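# Stack loose wooden strips onto their matching colour rows

## Task

Take every loose wooden strip lying in the gap between the two rows and place it on the row that shares its colour, lying flat and aligned with the strips beneath it, then release it.

## Robot and tools

Robot: two 6-joint arms, left_arm and right_arm, each ending in a two-finger gripper. In every row and in every per-joint list of a result, joints go in this order: waist, shoulder, elbow, wrist pitch, wrist yaw, wrist roll. Stated ranges in rad: waist -2.618 to 3.054, shoulder 0.000 to 3.142, elbow 0.000 to 3.142, wrist pitch -1.571 to 1.571, wrist yaw -1.571 to 1.571, wrist roll -2.094 to 2.094. True ends can sit up to 0.036 rad off either way.

Frame: one shared scene frame. Origin on the table surface midway between the arms, +x reaches out over the table, +z is up, left_arm sits on the +y side. The arm names do not match left or right in camera images. Gripper poses are end_effector_position (m) and end_effector_quat_wxyz; the position is the point between the finger pads, roughly 1 cm short of the tips, and may be misreported, worse at long reach. Fingers point along the gripper's +z axis and close along its y axis.

execute_actions(actions): actions is a list of up to 15 actions; each action is a list of up to 15 rows; each row lasts one control step (1/30 s), and if fewer than 15 rows are given the last one repeats to fill 15 steps. A row is one flat list for both arms: 14 numbers in [-1, 1], left_arm's 6 joint values then its opening, then right_arm's 6 joint values then its opening. Joint values are offsets, not poses: each is measured from that arm's joint angles at the start of the current action (not from the previous row; for a call's first action, from the latest reported angles), scaled so 1.0 equals 1.202 rad (waist), 1.258 (shoulder), 1.238 (elbow), 2.073 (wrist pitch), 2.022 (wrist yaw and wrist roll). Opening is absolute: +1 fully open, -1 closed. Optionally 12 more numbers from 0 to 1 follow: stiffness scales for left_arm's 6 joints then right_arm's 6, kept until changed. An empty actions list just reports state and images. If an action would push a joint more than 0.036 rad beyond its range, that action is rejected for both arms; a malformed action, or a first action failing this check, rejects the whole call. A line "joint sent to its limit" means a joint was driven to its actual end; its absence proves nothing.

move(target, speed, blocking): target is one row laid out as above (14 numbers, optional 12 stiffness). Its joint values are offsets from the Joint positions in the most recent result that listed them, and the opening is absolute and sent immediately. speed, in rad/s from 0.01 to 2 (default 0.5), caps the joint with the longest way to go; all joints finish together, so grippers travel on curves, and paths are stretched to at least 0.5 s and cut off at 10 s. Moves do not avoid obstacles or the other arm. With blocking=false you get a result after 0.5 s; until a result shows the move ended, other motion commands are rejected, so use wait(0) or stop first. The move: line gives the ending (done, off_target, moving, held, fault), limits=held or limits=none, and each arm's joint furthest from its target.

wait(seconds): 0 to 10; arms keep their last command; a running move continues. stop(): brakes a running move, needing some room; fingers keep going. zoom_image(camera, region): camera is cam_head_left, cam_head_right, cam_left_wrist or cam_right_wrist (all 504x504); region is [x0, y0, x1, y1] pixels from the top-left, at most 504 by 504. finished_scene(scene): ends the given scene for good; call it only once every strip rests stably in place and the grippers have let go. Always answer with a tool call, since a reply without one ends everything.

Reading results: Joint positions and Joint velocities list each arm's joints (rad, rad/s) then finger gap (m; 0.094 is fully open). Joint targets shows where joints are currently driven. grip_measured is the opening on the command scale; each gripper may read up to about 1 mm off. Step readings list joint angles at some steps; HELD with an arm label means that arm's row was partly held back. "joint command not followed" means the clearance check altered targets. Joint torques are total drive outputs with offsets and noise. MOTOR HOT appears at 75 °C; at 90 °C the arm stops for 10 s, and at 100 °C it goes limp and falls; these show as OVER-TEMPERATURE FAULT lines.

Motion behaviour: each step a joint target can lead its measured angle by at most 0.202 (waist), 0.258 (shoulder), 0.238 (elbow), 0.573 (wrist pitch), 0.522 (wrist yaw and roll) rad, and targets are pulled back if they would put the gripper over 70 mm from where it is, so large offsets need several actions. Zero offsets can let an arm sag; to hold it, first resend offsets back to the desired angles, then zeros, adding more if it still falls short.

Gripping: to hold a strip, command an opening about 0.03 below grip_measured; smaller gaps grip more lightly. Pads press with about 50 to 62 N, less on thin parts, with a brief spike on contact. Something may occasionally tug a held strip or shove a loose one.

Avoid: knocking or placing anything off the table, letting the arms collide or press on each other, fast impacts, aiming far past a contact (it presses harder), dropping or slamming strips, and holding loads long enough to overheat motors.

Each tool is called after ">>>" by a JSON object that holds its "op" and its "data", one argument or row to a line.

## Session

>>> {"op": "execute_actions", "data": {
  "actions": []
}}

Scene clock: 0.00 s.
left_arm: end_effector_position=(+0.4180, +0.3359, +0.2969) grip_measured=+1.000 end_effector_quat_wxyz=(+0.483, -0.368, +0.780, -0.154) | right_arm: end_effector_position=(+0.4097, -0.0514, +0.2737) grip_measured=+1.000 end_effector_quat_wxyz=(+0.584, -0.135, +0.795, +0.098)
Joint names: [waist, shoulder, elbow, wrist pitch, wrist yaw, wrist roll]
Joint positions: left_arm=[ 0.49   1.188  1.167 -0.494  0.161 -0.66   0.094] | right_arm=[0.603 1.516 1.141 0.07  0.09  0.027 0.094]
Joint velocities: left_arm=[ 0.002 -0.007  0.002  0.022  0.022 -0.022  0.   ] | right_arm=[-0.002 -0.017 -0.022 -0.007  0.022  0.081  0.   ]
Joint torques (N m, as the arm reports them, + toward a larger angle): no reading
Motor temperatures (°C, as the motors report them): left_arm=[27 28 26 26 27 28] | right_arm=[28 27 26 29 28 28]
Joint targets: left_arm=[0.490 1.178 1.181 -0.485 0.160 -0.655] | right_arm=[0.603 1.507 1.150 0.067 0.091 0.027]
Joint stiffness scale: left_arm=[1. 1. 1. 1. 1. 1.] | right_arm=[1. 1. 1. 1. 1. 1.]

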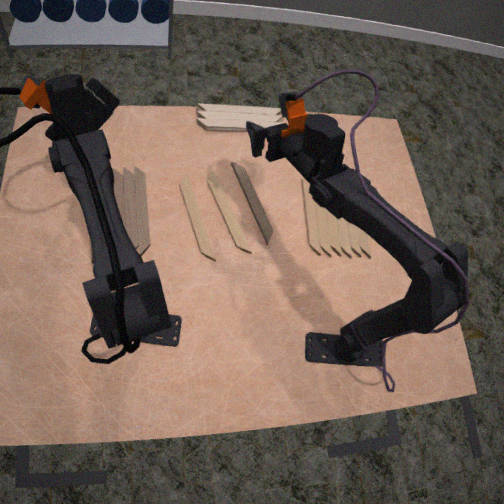

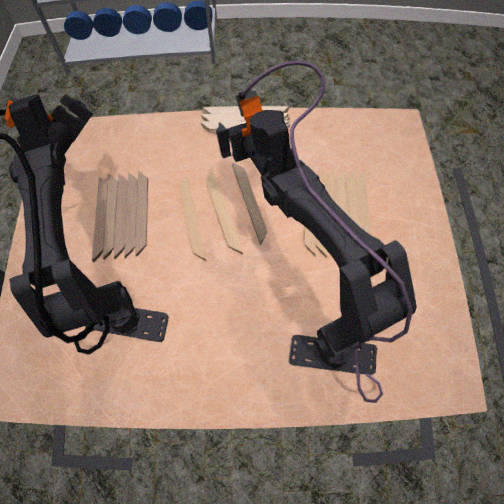

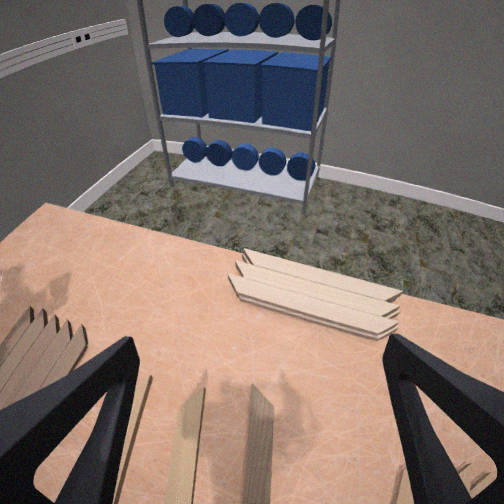

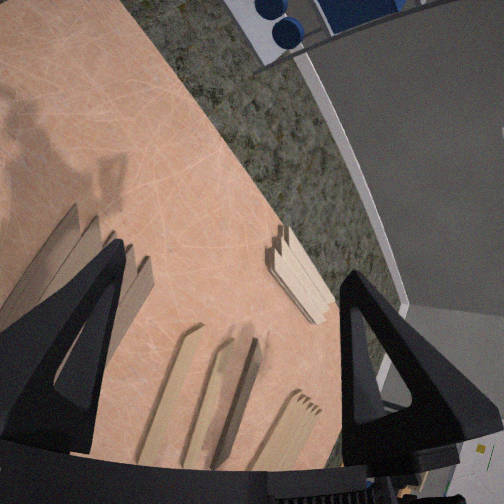

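>>> {"op": "move", "data": {
  "target": [0,0,0,0,0,0,1, 0,0,0,-0.61,-0.045,-0.013,1],
  "speed": 1
}}

Scene clock: 10.83 s.
left_arm: end_effector_position=(+0.4180, +0.3359, +0.2969) grip_measured=+1.000 end_effector_quat_wxyz=(+0.483, -0.368, +0.780, -0.154) | right_arm: end_effector_position=(+0.1910, -0.1357, +0.0998) grip_measured=+1.000 end_effector_quat_wxyz=(+0.006, -0.210, +0.978, -0.004)
Joint names: [waist, shoulder, elbow, wrist pitch, wrist yaw, wrist roll]
Joint positions: left_arm=[ 0.49   1.188  1.167 -0.494  0.161 -0.66   0.094] | right_arm=[ 0.603  1.516  1.141 -1.185  0.01   0.006  0.094]
Joint velocities: left_arm=[-0.007 -0.007 -0.012  0.037 -0.022 -0.037  0.   ] | right_arm=[ 0.002  0.017 -0.007 -0.037 -0.037 -0.007  0.   ]
Joint torques (N m, as the arm reports them, + toward a larger angle): left_arm=[-0.02 -4.84  7.19  1.96  0.    0.03] | right_arm=[-0.02 -5.94  4.61  0.25 -0.14 -0.06]
Motor temperatures (°C, as the motors report them): left_arm=[27 29 28 29 27 28] | right_arm=[28 29 27 31 28 28]
Joint targets: left_arm=[0.490 1.188 1.167 -0.494 0.161 -0.660] | right_arm=[0.603 1.516 1.141 -1.194 -0.001 0.000]
Joint stiffness scale: left_arm=[1. 1. 1. 1. 1. 1.] | right_arm=[1. 1. 1. 1. 1. 1.]
move: done; limits=none; left_arm: farthest joint: the waist, 0.000 radians from its target (0.000 radians at the start); right_arm: farthest joint: the wrist yaw, 0.011 radians from its target (0.091 radians at the start)

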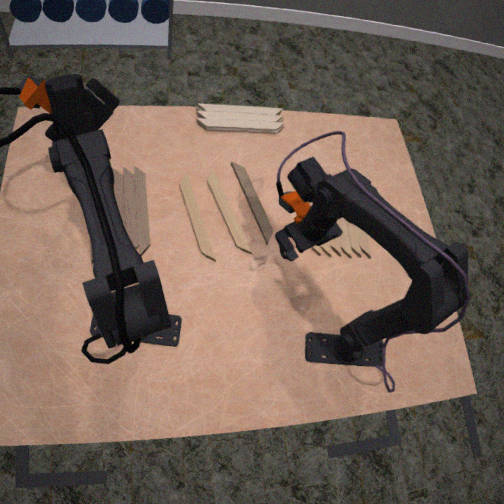

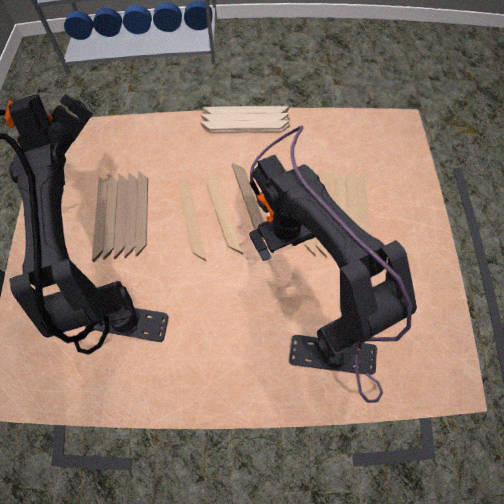

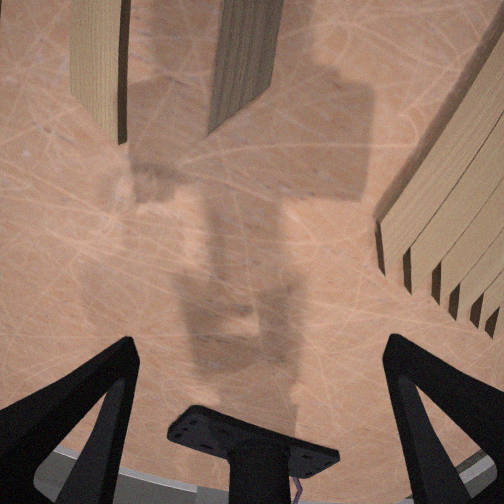

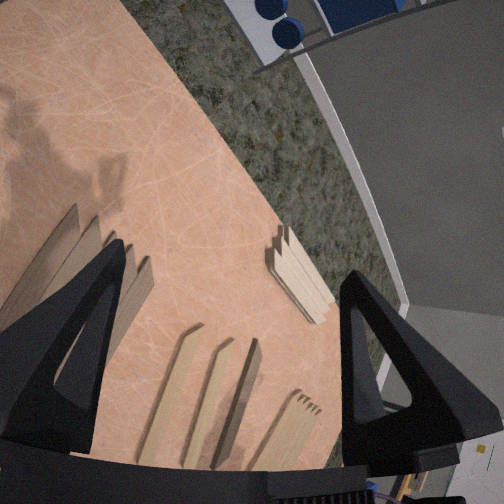

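>>> {"op": "move", "data": {
  "target": [-0.158,0.261,-0.021,-0.338,-0.08,0.326,1, 0.239,0.576,0.79,-0.128,-0.005,0.15,1],
  "speed": 0.8
}}

Scene clock: 44.87 s.
left_arm: end_effector_position=(+0.3035, +0.2790, +0.1024) grip_measured=+1.000 end_effector_quat_wxyz=(+0.009, -0.074, +0.997, -0.003) | right_arm: end_effector_position=(+0.2787, +0.0373, +0.0953) grip_measured=+1.000 end_effector_quat_wxyz=(-0.014, -0.204, +0.979, -0.012)
Joint names: [waist, shoulder, elbow, wrist pitch, wrist yaw, wrist roll]
Joint positions: left_arm=[ 0.312  1.513  1.148 -1.187  0.007 -0.009  0.094] | right_arm=[ 0.889  2.245  2.078 -1.441  0.007  0.303  0.094]
Joint velocities: left_arm=[-0.012 -0.002  0.022  0.022 -0.007  0.007  0.   ] | right_arm=[ 0.007 -0.007  0.007 -0.081 -0.037  0.022  0.   ]
Joint torques (N m, as the arm reports them, + toward a larger angle): left_arm=[-1.08 -6.38  5.19  0.59 -0.1   0.1 ] | right_arm=[  0.19 -13.35   7.4    0.15  -0.03   0.04]
Motor temperatures (°C, as the motors report them): left_arm=[27 29 29 32 27 28] | right_arm=[28 30 28 30 28 28]
Joint targets: left_arm=[0.300 1.516 1.141 -1.195 -0.001 -0.000] | right_arm=[0.890 2.241 2.119 -1.451 0.000 0.310]
Joint stiffness scale: left_arm=[1. 1. 1. 1. 1. 1.] | right_arm=[1. 1. 1. 1. 1. 1.]
move: off_target (right_arm); limits=none; left_arm: farthest joint: the waist, 0.012 radians from its target (0.190 radians at the start); right_arm: farthest joint: the elbow, 0.041 radians from its target (0.978 radians at the start)

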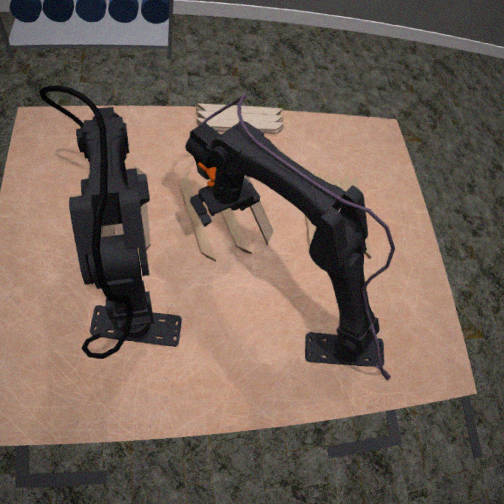

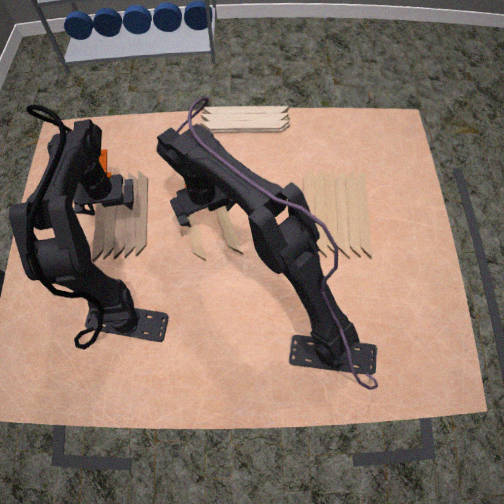

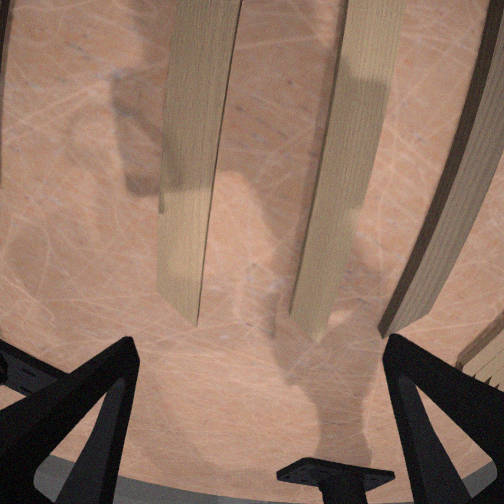

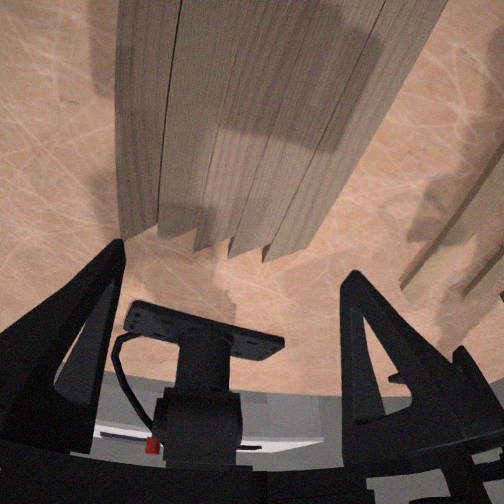

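>>> {"op": "move", "data": {
  "target": [0,0,0,0,0,0,1, -0.088,0.031,-0.063,0.088,0,-0.056,1],
  "speed": 0.5
}}

Scene clock: 56.77 s.
left_arm: end_effector_position=(+0.3034, +0.2790, +0.1024) grip_measured=+1.000 end_effector_quat_wxyz=(+0.009, -0.074, +0.997, -0.003) | right_arm: end_effector_position=(+0.3285, +0.0150, +0.0593) grip_measured=+1.000 end_effector_quat_wxyz=(+0.013, -0.203, +0.979, +0.002)
Joint names: [waist, shoulder, elbow, wrist pitch, wrist yaw, wrist roll]
Joint positions: left_arm=[ 0.312  1.513  1.148 -1.188  0.007 -0.009  0.094] | right_arm=[ 0.779  2.292  2.015 -1.268  0.007  0.197  0.094]
Joint velocities: left_arm=[-0.012 -0.007  0.002 -0.081 -0.066 -0.007  0.   ] | right_arm=[-0.002 -0.002  0.022  0.007  0.007 -0.007  0.   ]
Joint torques (N m, as the arm reports them, + toward a larger angle): left_arm=[ 0.   -6.73  5.87  0.64 -0.03  0.01] | right_arm=[  0.45 -14.28   3.6    0.44   0.01  -0.11]
Motor temperatures (°C, as the motors report them): left_arm=[27 29 28 30 27 28] | right_arm=[28 33 29 30 28 28]
Joint targets: left_arm=[0.312 1.513 1.148 -1.188 0.007 -0.009] | right_arm=[0.783 2.283 2.000 -1.259 0.007 0.190]
Joint stiffness scale: left_arm=[1. 1. 1. 1. 1. 1.] | right_arm=[1. 1. 1. 1. 1. 1.]
move: done; limits=none; left_arm: farthest joint: the wrist pitch, 0.001 radians from its target (0.001 radians at the start); right_arm: farthest joint: the elbow, 0.015 radians from its target (0.078 radians at the start)

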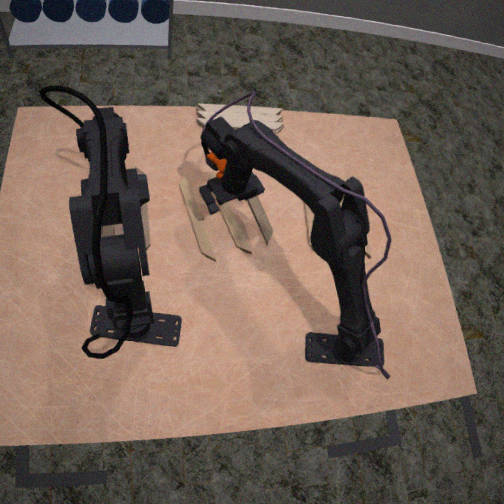

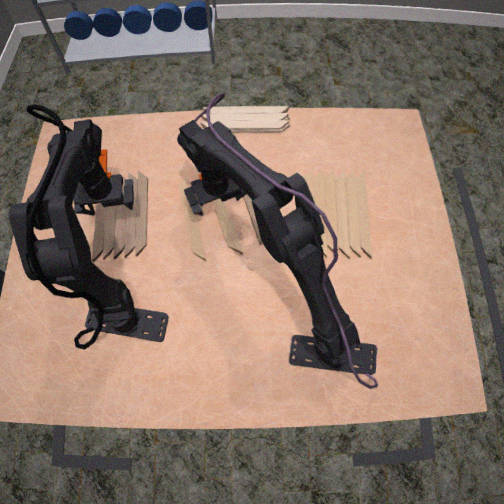

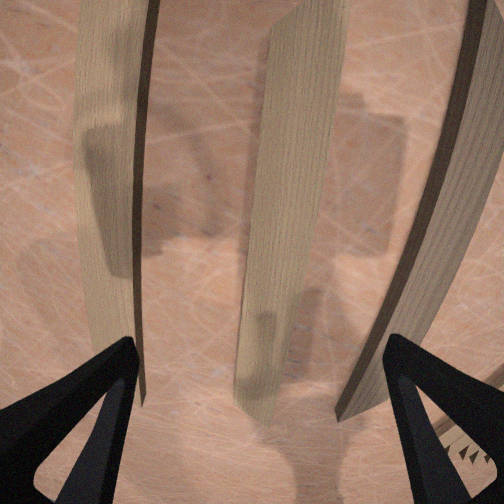

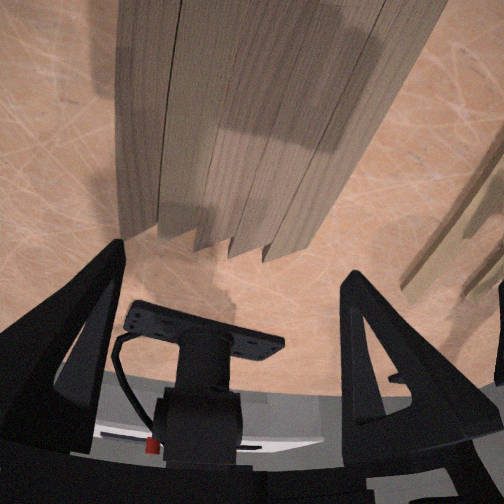

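>>> {"op": "move", "data": {
  "target": [0,0,0,0,0,0,1, -0.017,0,-0.105,0.05,0,0.055,0.3],
  "speed": 0.4
}}

Scene clock: 60.53 s.
left_arm: end_effector_position=(+0.3034, +0.2790, +0.1024) grip_measured=+1.000 end_effector_quat_wxyz=(+0.009, -0.074, +0.997, -0.003) | right_arm: end_effector_position=(+0.3262, +0.0058, +0.0309) grip_measured=+0.303 end_effector_quat_wxyz=(+0.005, -0.144, +0.990, -0.002)
Joint names: [waist, shoulder, elbow, wrist pitch, wrist yaw, wrist roll]
Joint positions: left_arm=[ 0.312  1.513  1.148 -1.188  0.007 -0.009  0.094] | right_arm=[ 0.765  2.292  1.902 -1.173  0.007  0.301  0.061]
Joint velocities: left_arm=[-0.002  0.007  0.007  0.007  0.022 -0.007  0.   ] | right_arm=[ 0.012 -0.007 -0.012  0.051 -0.022 -0.095  0.001]
Joint torques (N m, as the arm reports them, + toward a larger angle): left_arm=[ 0.03 -6.73  5.86  0.65 -0.03  0.02] | right_arm=[ -0.64 -13.22   3.54   0.39  -0.01   0.02]
Motor temperatures (°C, as the motors report them): left_arm=[27 29 28 29 27 28] | right_arm=[28 34 29 30 28 28]
Joint targets: left_arm=[0.312 1.513 1.148 -1.188 0.007 -0.009] | right_arm=[0.759 2.292 1.885 -1.164 0.007 0.308]
Joint stiffness scale: left_arm=[1. 1. 1. 1. 1. 1.] | right_arm=[1. 1. 1. 1. 1. 1.]
move: done; limits=none; left_arm: farthest joint: the waist, 0.000 radians from its target (0.000 radians at the start); right_arm: farthest joint: the elbow, 0.017 radians from its target (0.130 radians at the start)

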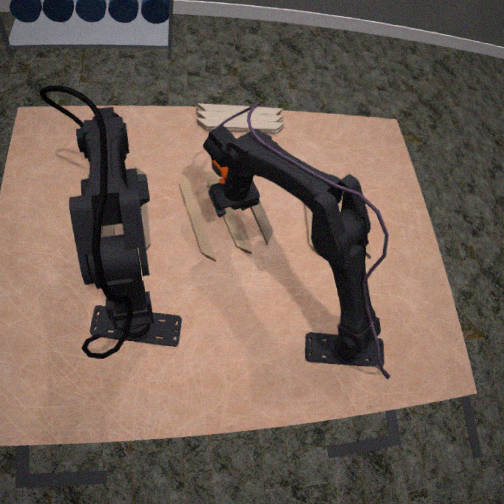

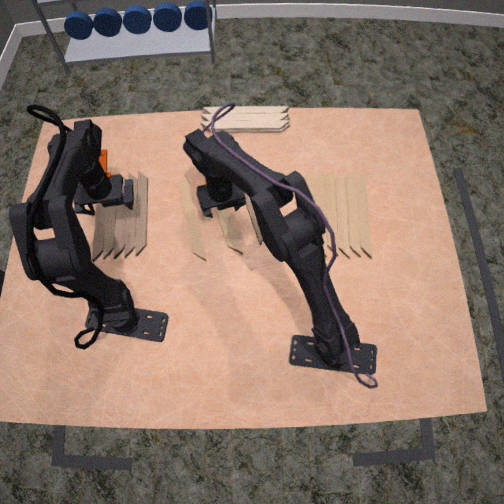

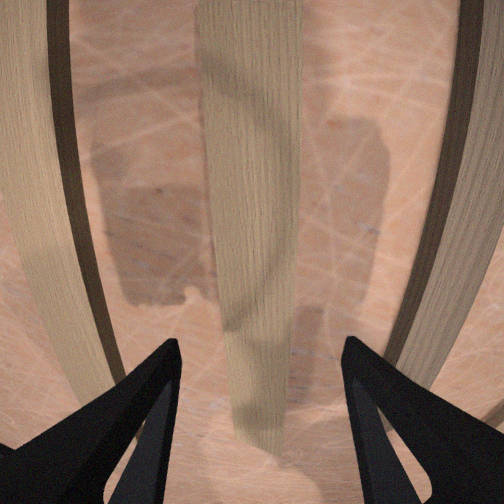

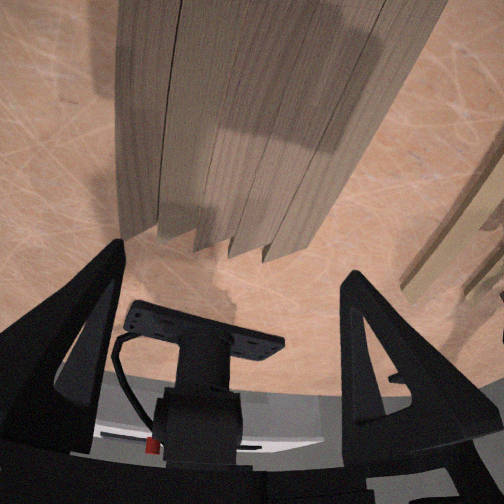

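Well aligned. Descend to z≈0.013.

>>> {"op": "move", "data": {
  "target": [0,0,0,0,0,0,1, 0,0,-0.072,0.038,0,0,0.3],
  "speed": 0.2
}}

>>> {"op": "move", "data": {
  "target": [0,0,0,0,0,0,1, 0,0,0,0,0,0,-0.55],
  "speed": 0.2
}}

Scene clock: 65.07 s.
left_arm: end_effector_position=(+0.3034, +0.2790, +0.1024) grip_measured=+1.000 end_effector_quat_wxyz=(+0.009, -0.074, +0.997, -0.003) | right_arm: end_effector_position=(+0.3233, +0.0038, +0.0133) grip_measured=+0.303 end_effector_quat_wxyz=(+0.005, -0.144, +0.990, -0.002)
Joint names: [waist, shoulder, elbow, wrist pitch, wrist yaw, wrist roll]
Joint positions: left_arm=[ 0.312  1.513  1.148 -1.188  0.007 -0.009  0.094] | right_arm=[ 0.765  2.292  1.831 -1.103  0.007  0.302  0.061]
Joint velocities: left_arm=[ 0.012 -0.012 -0.007 -0.022  0.081 -0.051  0.   ] | right_arm=[-0.007 -0.012 -0.012  0.007  0.007  0.022  0.001]
Joint torques (N m, as the arm reports them, + toward a larger angle): left_arm=[-0.03 -6.72  5.88  0.65 -0.04  0.02] | right_arm=[  0.11 -13.29   3.29   0.46   0.07  -0.03]
Motor temperatures (°C, as the motors report them): left_arm=[27 30 28 29 27 28] | right_arm=[28 34 28 30 28 28]
Joint targets: left_arm=[0.312 1.513 1.148 -1.188 0.007 -0.009] | right_arm=[0.765 2.292 1.813 -1.094 0.007 0.301]
Joint stiffness scale: left_arm=[1. 1. 1. 1. 1. 1.] | right_arm=[1. 1. 1. 1. 1. 1.]
move: done; limits=none; left_arm: farthest joint: the waist, 0.000 radians from its target (0.000 radians at the start); right_arm: farthest joint: the elbow, 0.018 radians from its target (0.089 radians at the start)

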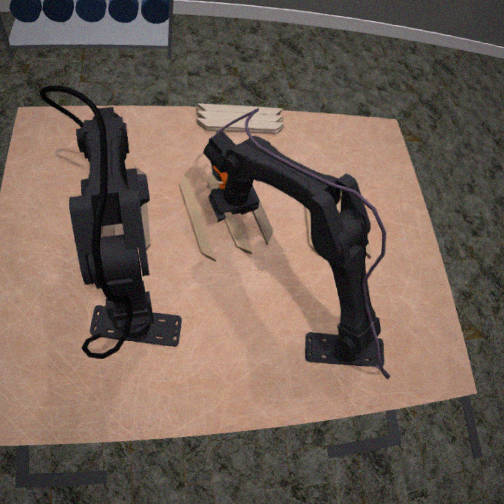

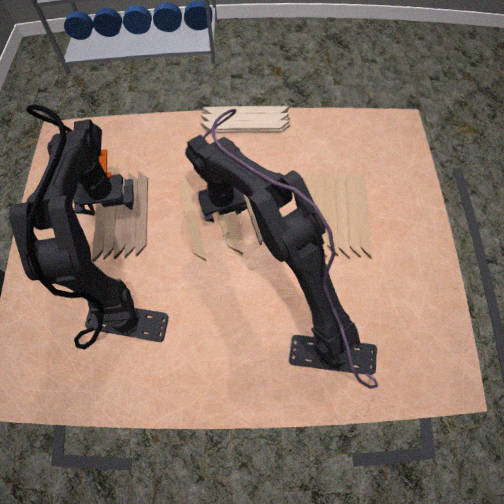

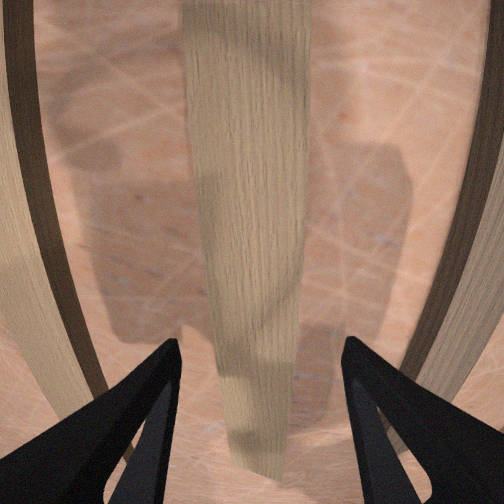

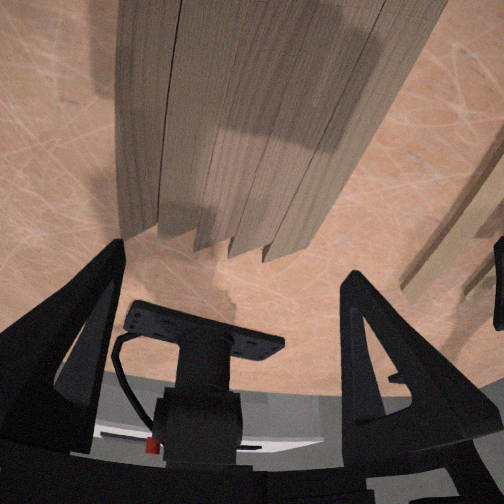

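Scene clock: 65.57 s.
left_arm: end_effector_position=(+0.3034, +0.2790, +0.1024) grip_measured=+1.000 end_effector_quat_wxyz=(+0.009, -0.074, +0.997, -0.003) | right_arm: end_effector_position=(+0.3233, +0.0039, +0.0133) grip_measured=-0.458 end_effector_quat_wxyz=(+0.005, -0.144, +0.990, -0.002)
Joint names: [waist, shoulder, elbow, wrist pitch, wrist yaw, wrist roll]
Joint positions: left_arm=[ 0.312  1.513  1.148 -1.188  0.007 -0.009  0.094] | right_arm=[ 0.765  2.292  1.831 -1.103  0.007  0.302  0.025]
Joint velocities: left_arm=[-0.002 -0.017 -0.012  0.022  0.022  0.051  0.   ] | right_arm=[-0.012  0.007 -0.012  0.007 -0.007  0.051 -0.   ]
Joint torques (N m, as the arm reports them, + toward a larger angle): left_arm=[-0.03 -6.76  5.85  0.65 -0.03  0.03] | right_arm=[  0.05 -13.31   4.66   0.35   0.03  -0.02]
Motor temperatures (°C, as the motors report them): left_arm=[27 30 28 29 27 28] | right_arm=[28 34 28 30 28 28]
Joint targets: left_arm=[0.312 1.513 1.148 -1.188 0.007 -0.009] | right_arm=[0.765 2.292 1.831 -1.103 0.007 0.302]
Joint stiffness scale: left_arm=[1. 1. 1. 1. 1. 1.] | right_arm=[1. 1. 1. 1. 1. 1.]
move: done; limits=none; left_arm: farthest joint: the waist, 0.000 radians from its target (0.000 radians at the start); right_arm: farthest joint: the waist, 0.000 radians from its target (0.000 radians at the start)

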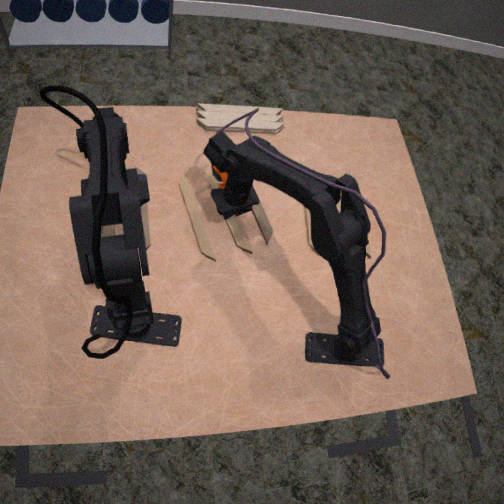

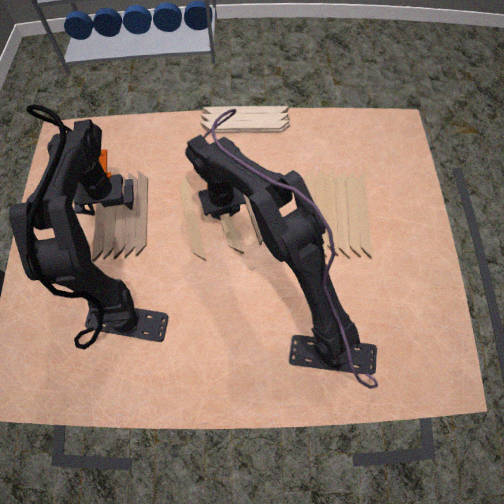

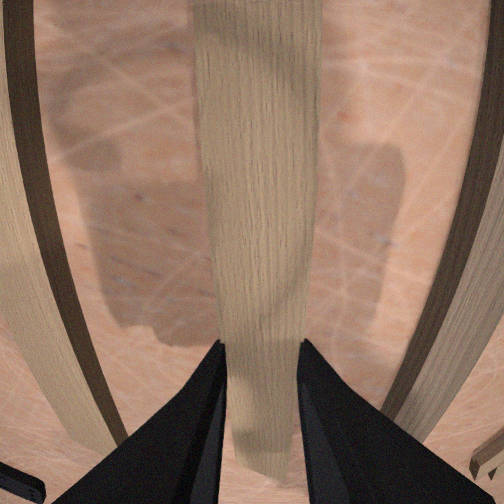

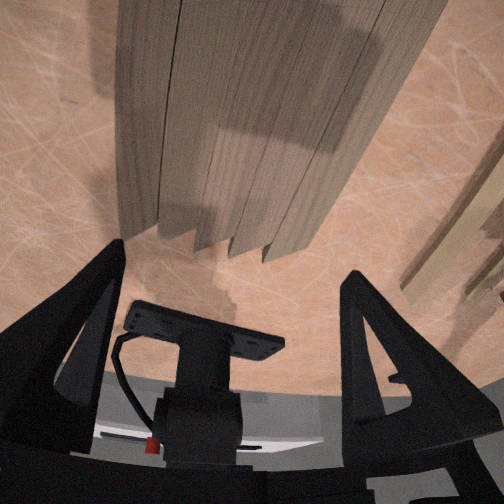

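>>> {"op": "move", "data": {
  "target": [0,0,0,0,0,0,1, 0,-0.1,0,-0.06,0,0,-0.5],
  "speed": 0.4
}}

>>> {"op": "move", "data": {
  "target": [0,0,0,0,0,0,1, -0.582,-0.17,-0.255,0.042,0,-0.206,-0.5],
  "speed": 0.6
}}

Scene clock: 73.70 s.
left_arm: end_effector_position=(+0.3034, +0.2790, +0.1024) grip_measured=+1.000 end_effector_quat_wxyz=(+0.009, -0.074, +0.997, -0.003) | right_arm: end_effector_position=(+0.3073, -0.0069, +0.0611) grip_measured=-0.458 end_effector_quat_wxyz=(+0.005, -0.144, +0.990, -0.001)
Joint names: [waist, shoulder, elbow, wrist pitch, wrist yaw, wrist roll]
Joint positions: left_arm=[ 0.312  1.513  1.148 -1.188  0.007 -0.009  0.094] | right_arm=[ 0.765  2.176  1.831 -1.218  0.007  0.302  0.025]
Joint velocities: left_arm=[-0.002 -0.007  0.007  0.037  0.022  0.051  0.   ] | right_arm=[ 0.002 -0.002 -0.007  0.007  0.051  0.051  0.   ]
Joint torques (N m, as the arm reports them, + toward a larger angle): left_arm=[-0.03 -6.72  5.87  0.66 -0.03  0.03] | right_arm=[  0.   -13.13   4.57   0.23   0.01  -0.01]
Motor temperatures (°C, as the motors report them): left_arm=[27 30 28 28 27 28] | right_arm=[28 35 28 30 28 28]
Joint targets: left_arm=[0.312 1.513 1.148 -1.188 0.007 -0.009] | right_arm=[0.765 2.166 1.831 -1.227 0.007 0.302]
Joint stiffness scale: left_arm=[1. 1. 1. 1. 1. 1.] | right_arm=[1. 1. 1. 1. 1. 1.]
move: done; limits=none; left_arm: farthest joint: the waist, 0.000 radians from its target (0.000 radians at the start); right_arm: farthest joint: the shoulder, 0.009 radians from its target (0.126 radians at the start)

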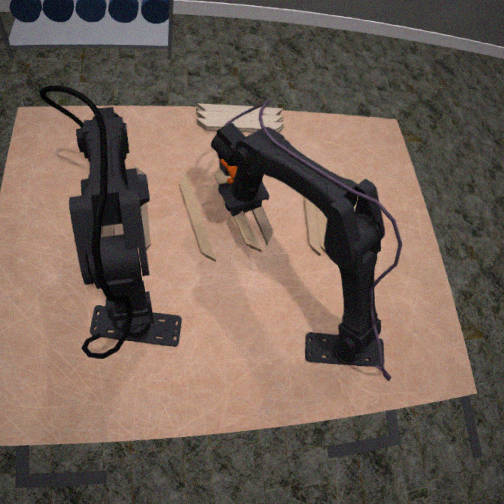

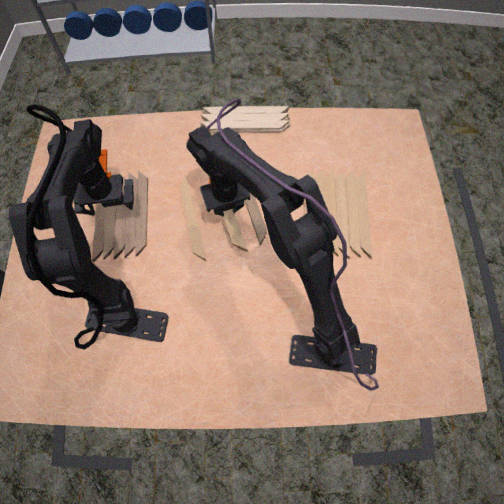

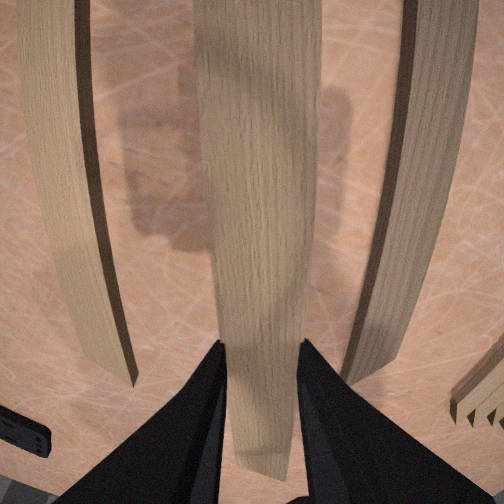

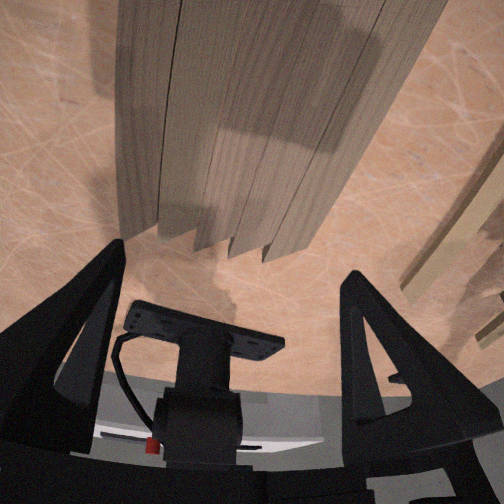

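Scene clock: 75.60 s.
left_arm: end_effector_position=(+0.3034, +0.2790, +0.1024) grip_measured=+1.000 end_effector_quat_wxyz=(+0.009, -0.074, +0.997, -0.003) | right_arm: end_effector_position=(+0.3214, -0.2845, +0.0587) grip_measured=-0.458 end_effector_quat_wxyz=(-0.011, +0.003, +1.000, -0.002)
Joint names: [waist, shoulder, elbow, wrist pitch, wrist yaw, wrist roll]
Joint positions: left_arm=[ 0.312  1.513  1.148 -1.188  0.007 -0.009  0.094] | right_arm=[ 0.059  1.987  1.535 -1.14   0.006 -0.108  0.025]
Joint velocities: left_arm=[ 0.002 -0.027 -0.012 -0.037 -0.037 -0.022  0.   ] | right_arm=[ 0.002 -0.012 -0.002 -0.007 -0.066 -0.007  0.   ]
Joint torques (N m, as the arm reports them, + toward a larger angle): left_arm=[-0.05 -6.7   5.84  0.65 -0.03  0.02] | right_arm=[  0.71 -12.62   3.2    0.38  -0.04  -0.05]
Motor temperatures (°C, as the motors report them): left_arm=[27 30 28 28 27 28] | right_arm=[28 35 28 30 28 28]
Joint targets: left_arm=[0.312 1.513 1.148 -1.188 0.007 -0.009] | right_arm=[0.066 1.962 1.515 -1.131 0.007 -0.115]
Joint stiffness scale: left_arm=[1. 1. 1. 1. 1. 1.] | right_arm=[1. 1. 1. 1. 1. 1.]
move: off_target (right_arm); limits=none; left_arm: farthest joint: the waist, 0.000 radians from its target (0.000 radians at the start); right_arm: farthest joint: the shoulder, 0.025 radians from its target (0.213 radians at the start)

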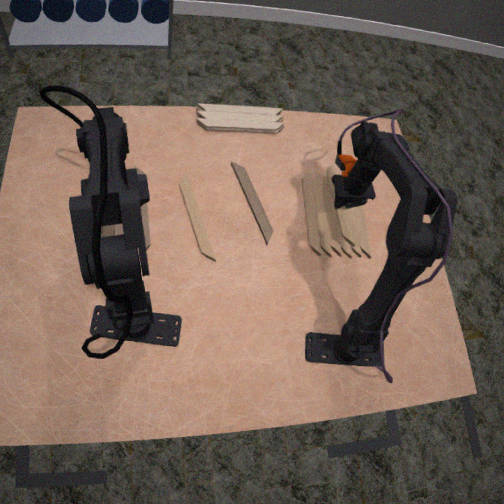

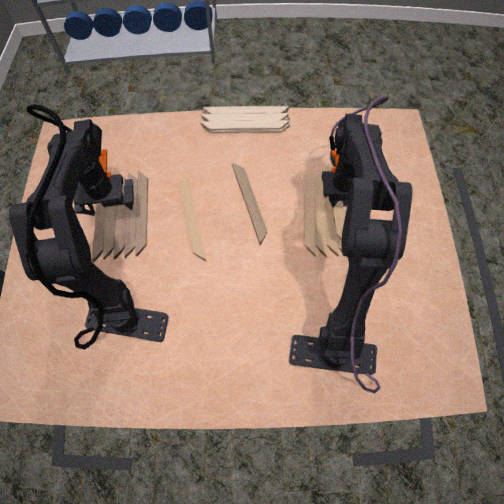

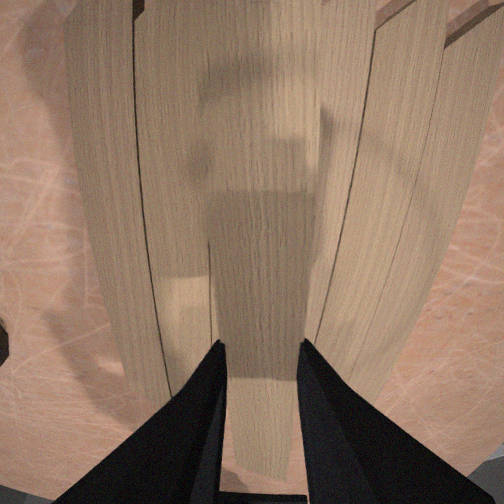

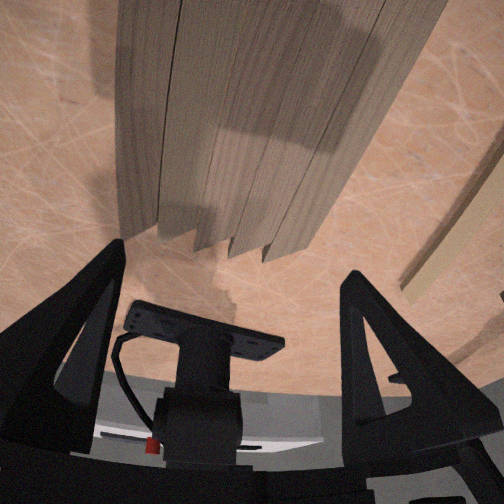

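>>> {"op": "move", "data": {
  "target": [-0.816,0.546,0.636,-0.04,0,-0.554,0.3, -0.105,0.025,-0.057,0.055,0,-0.035,-0.5],
  "speed": 0.8
}}

Scene clock: 93.90 s.
left_arm: end_effector_position=(+0.3278, -0.0807, +0.0652) grip_measured=+0.302 end_effector_quat_wxyz=(-0.006, -0.134, +0.991, -0.006) | right_arm: end_effector_position=(+0.3218, -0.3295, +0.0360) grip_measured=-0.458 end_effector_quat_wxyz=(+0.001, +0.031, +1.000, -0.004)
Joint names: [waist, shoulder, elbow, wrist pitch, wrist yaw, wrist roll]
Joint positions: left_arm=[-0.678  2.207  1.898 -1.258  0.017 -1.12   0.061] | right_arm=[-0.06   2.015  1.484 -1.035  0.006 -0.172  0.025]
Joint velocities: left_arm=[-0.007  0.007  0.002 -0.037 -0.007  0.081 -0.   ] | right_arm=[ 0.002  0.002 -0.002  0.022  0.007 -0.037 -0.001]
Joint torques (N m, as the arm reports them, + toward a larger angle): left_arm=[  0.75 -13.79   9.42   0.51  -0.12  -0.03] | right_arm=[ -0.56 -10.57   3.23   0.43   0.02  -0.07]
Motor temperatures (°C, as the motors report them): left_arm=[27 31 29 28 27 28] | right_arm=[28 35 28 30 28 28]
Joint targets: left_arm=[-0.668 2.200 1.936 -1.271 0.007 -1.129] | right_arm=[-0.067 2.018 1.464 -1.026 0.006 -0.179]
Joint stiffness scale: left_arm=[1. 1. 1. 1. 1. 1.] | right_arm=[1. 1. 1. 1. 1. 1.]
move: off_target (left_arm); limits=none; left_arm: farthest joint: the elbow, 0.038 radians from its target (0.787 radians at the start); right_arm: farthest joint: the elbow, 0.019 radians from its target (0.049 radians at the start)

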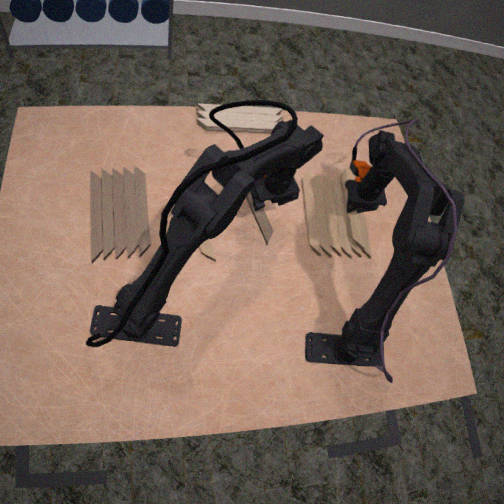

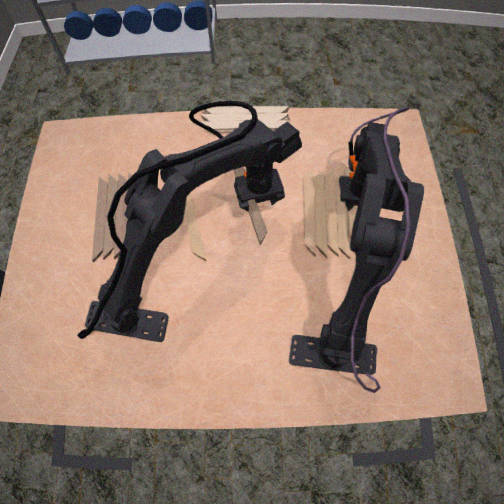

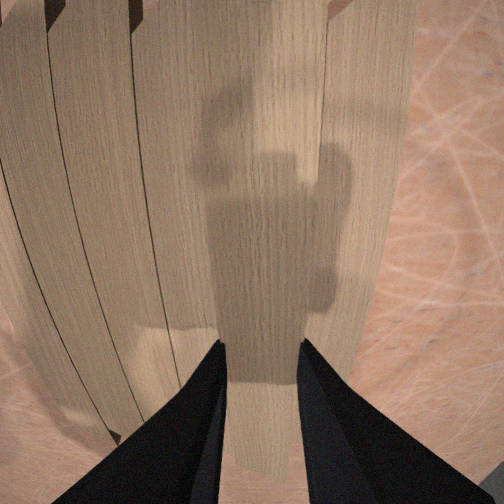

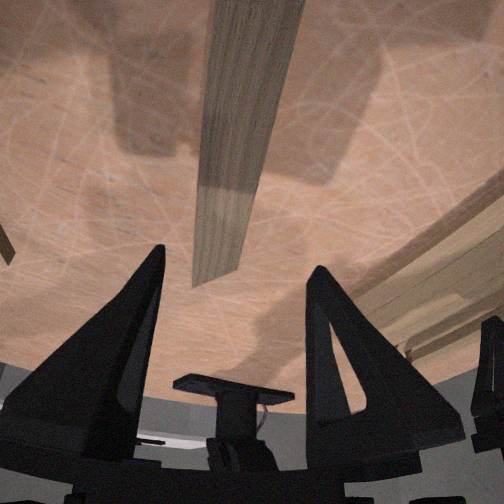

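>>> {"op": "move", "data": {
  "target": [0.04,0.008,-0.113,0.075,0,0.022,0.3, -0.02,-0.065,-0.093,0.018,0,0.008,-0.5],
  "speed": 0.3
}}

Scene clock: 105.57 s.
left_arm: end_effector_position=(+0.3386, -0.0685, +0.0270) grip_measured=+0.302 end_effector_quat_wxyz=(-0.006, -0.135, +0.991, -0.007) | right_arm: end_effector_position=(+0.3017, -0.3307, +0.0332) grip_measured=-0.458 end_effector_quat_wxyz=(-0.003, +0.044, +0.999, -0.003)
Joint names: [waist, shoulder, elbow, wrist pitch, wrist yaw, wrist roll]
Joint positions: left_arm=[-0.639  2.221  1.767 -1.113  0.019 -1.084  0.061] | right_arm=[-0.076  1.957  1.388 -1.007  0.006 -0.163  0.025]
Joint velocities: left_arm=[-0.012 -0.007 -0.007  0.007 -0.066 -0.051  0.001] | right_arm=[ 0.012 -0.012  0.007  0.051  0.037 -0.051  0.   ]
Joint torques (N m, as the arm reports them, + toward a larger angle): left_arm=[  0.66 -13.55   4.89   0.7   -0.06   0.08] | right_arm=[ -0.6  -12.23   2.94   0.4    0.03   0.  ]
Motor temperatures (°C, as the motors report them): left_arm=[27 34 30 28 27 28] | right_arm=[28 35 28 30 28 28]
Joint targets: left_arm=[-0.630 2.217 1.757 -1.103 0.017 -1.075] | right_arm=[-0.084 1.934 1.368 -0.998 0.006 -0.156]
Joint stiffness scale: left_arm=[1. 1. 1. 1. 1. 1.] | right_arm=[1. 1. 1. 1. 1. 1.]
move: off_target (right_arm); limits=none; left_arm: farthest joint: the wrist pitch, 0.010 radians from its target (0.156 radians at the start); right_arm: farthest joint: the shoulder, 0.024 radians from its target (0.082 radians at the start)

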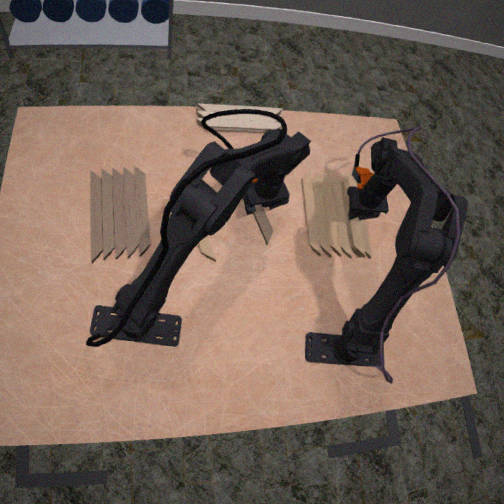

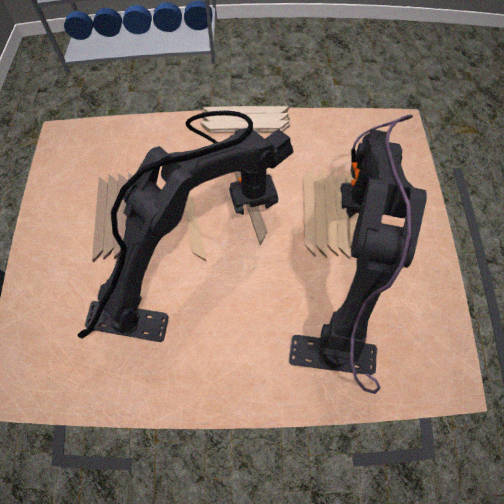

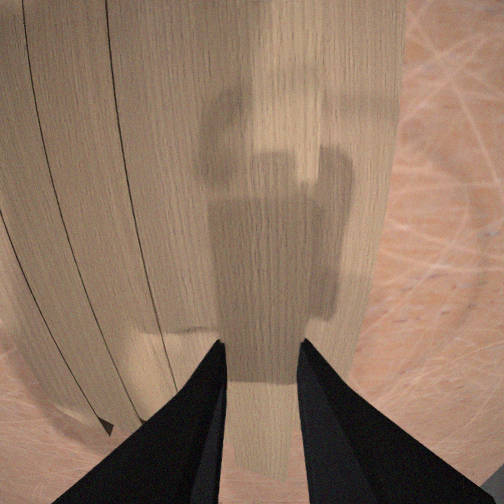

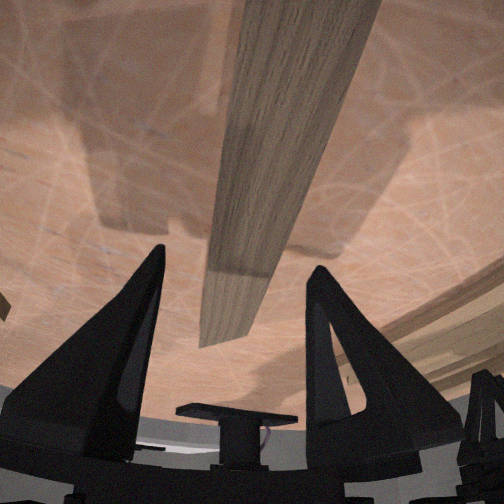

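>>> {"op": "zoom_image", "data": {
  "camera": "cam_head_left",
  "region": [280, 150, 400, 270]
}}

Region (280, 150, 400, 270) of cam_head_left's 504x504 image, scaled by 4.200, with more detail than that image has.

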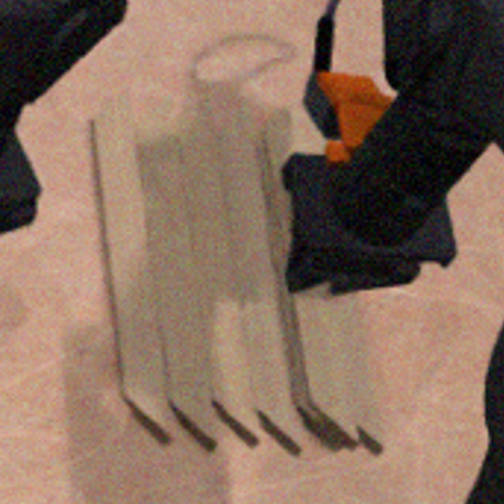

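>>> {"op": "move", "data": {
  "target": [0,0,-0.05,0.03,0,0.05,0.3, 0,0.01,-0.036,0.022,0,0,-0.5],
  "speed": 0.15
}}

Scene clock: 112.90 s.
left_arm: end_effector_position=(+0.3367, -0.0667, +0.0148) grip_measured=+0.302 end_effector_quat_wxyz=(-0.006, -0.090, +0.996, -0.009) | right_arm: end_effector_position=(+0.3019, -0.3308, +0.0257) grip_measured=-0.458 end_effector_quat_wxyz=(-0.001, +0.044, +0.999, -0.003)
Joint names: [waist, shoulder, elbow, wrist pitch, wrist yaw, wrist roll]
Joint positions: left_arm=[-0.639  2.221  1.717 -1.061  0.02  -0.992  0.061] | right_arm=[-0.076  1.964  1.366 -0.974  0.006 -0.162  0.025]
Joint velocities: left_arm=[-0.002 -0.002 -0.022 -0.022  0.066 -0.022 -0.   ] | right_arm=[-0.007 -0.012 -0.017 -0.051  0.037  0.022  0.   ]
Joint torques (N m, as the arm reports them, + toward a larger angle): left_arm=[  0.   -13.21   4.58   0.73  -0.04   0.09] | right_arm=[ 0.02 -9.79  2.9   0.44  0.03  0.04]
Motor temperatures (°C, as the motors report them): left_arm=[27 35 29 28 27 28] | right_arm=[28 35 28 30 28 28]
Joint targets: left_arm=[-0.639 2.221 1.705 -1.051 0.019 -0.983] | right_arm=[-0.076 1.970 1.344 -0.961 0.006 -0.162]
Joint stiffness scale: left_arm=[1. 1. 1. 1. 1. 1.] | right_arm=[1. 1. 1. 1. 1. 1.]
move: off_target (right_arm); limits=none; left_arm: farthest joint: the elbow, 0.012 radians from its target (0.062 radians at the start); right_arm: farthest joint: the elbow, 0.023 radians from its target (0.045 radians at the start)

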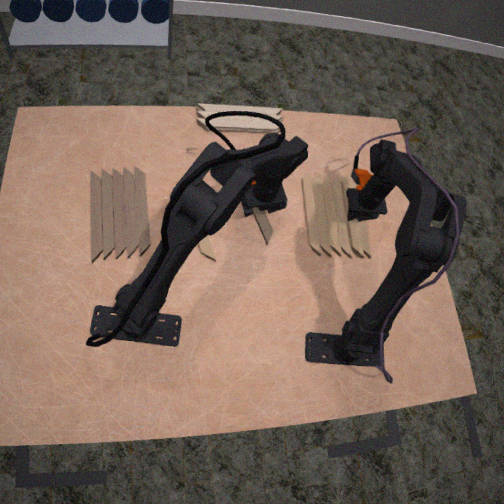

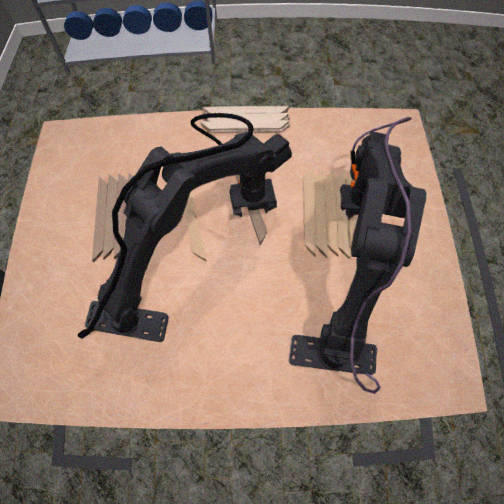

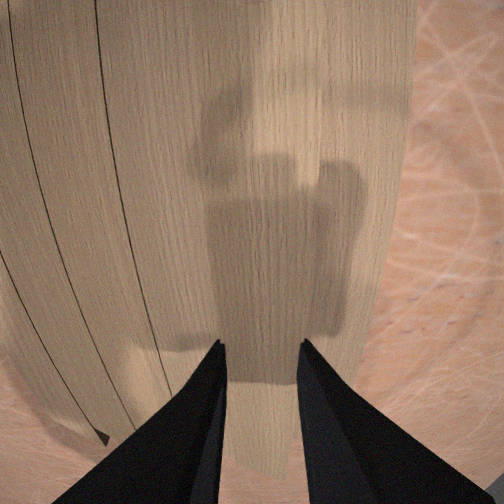

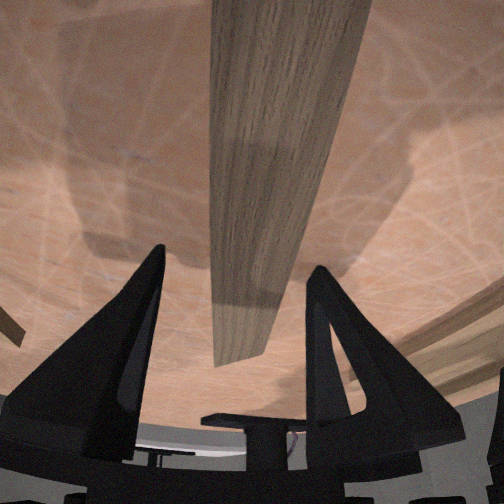

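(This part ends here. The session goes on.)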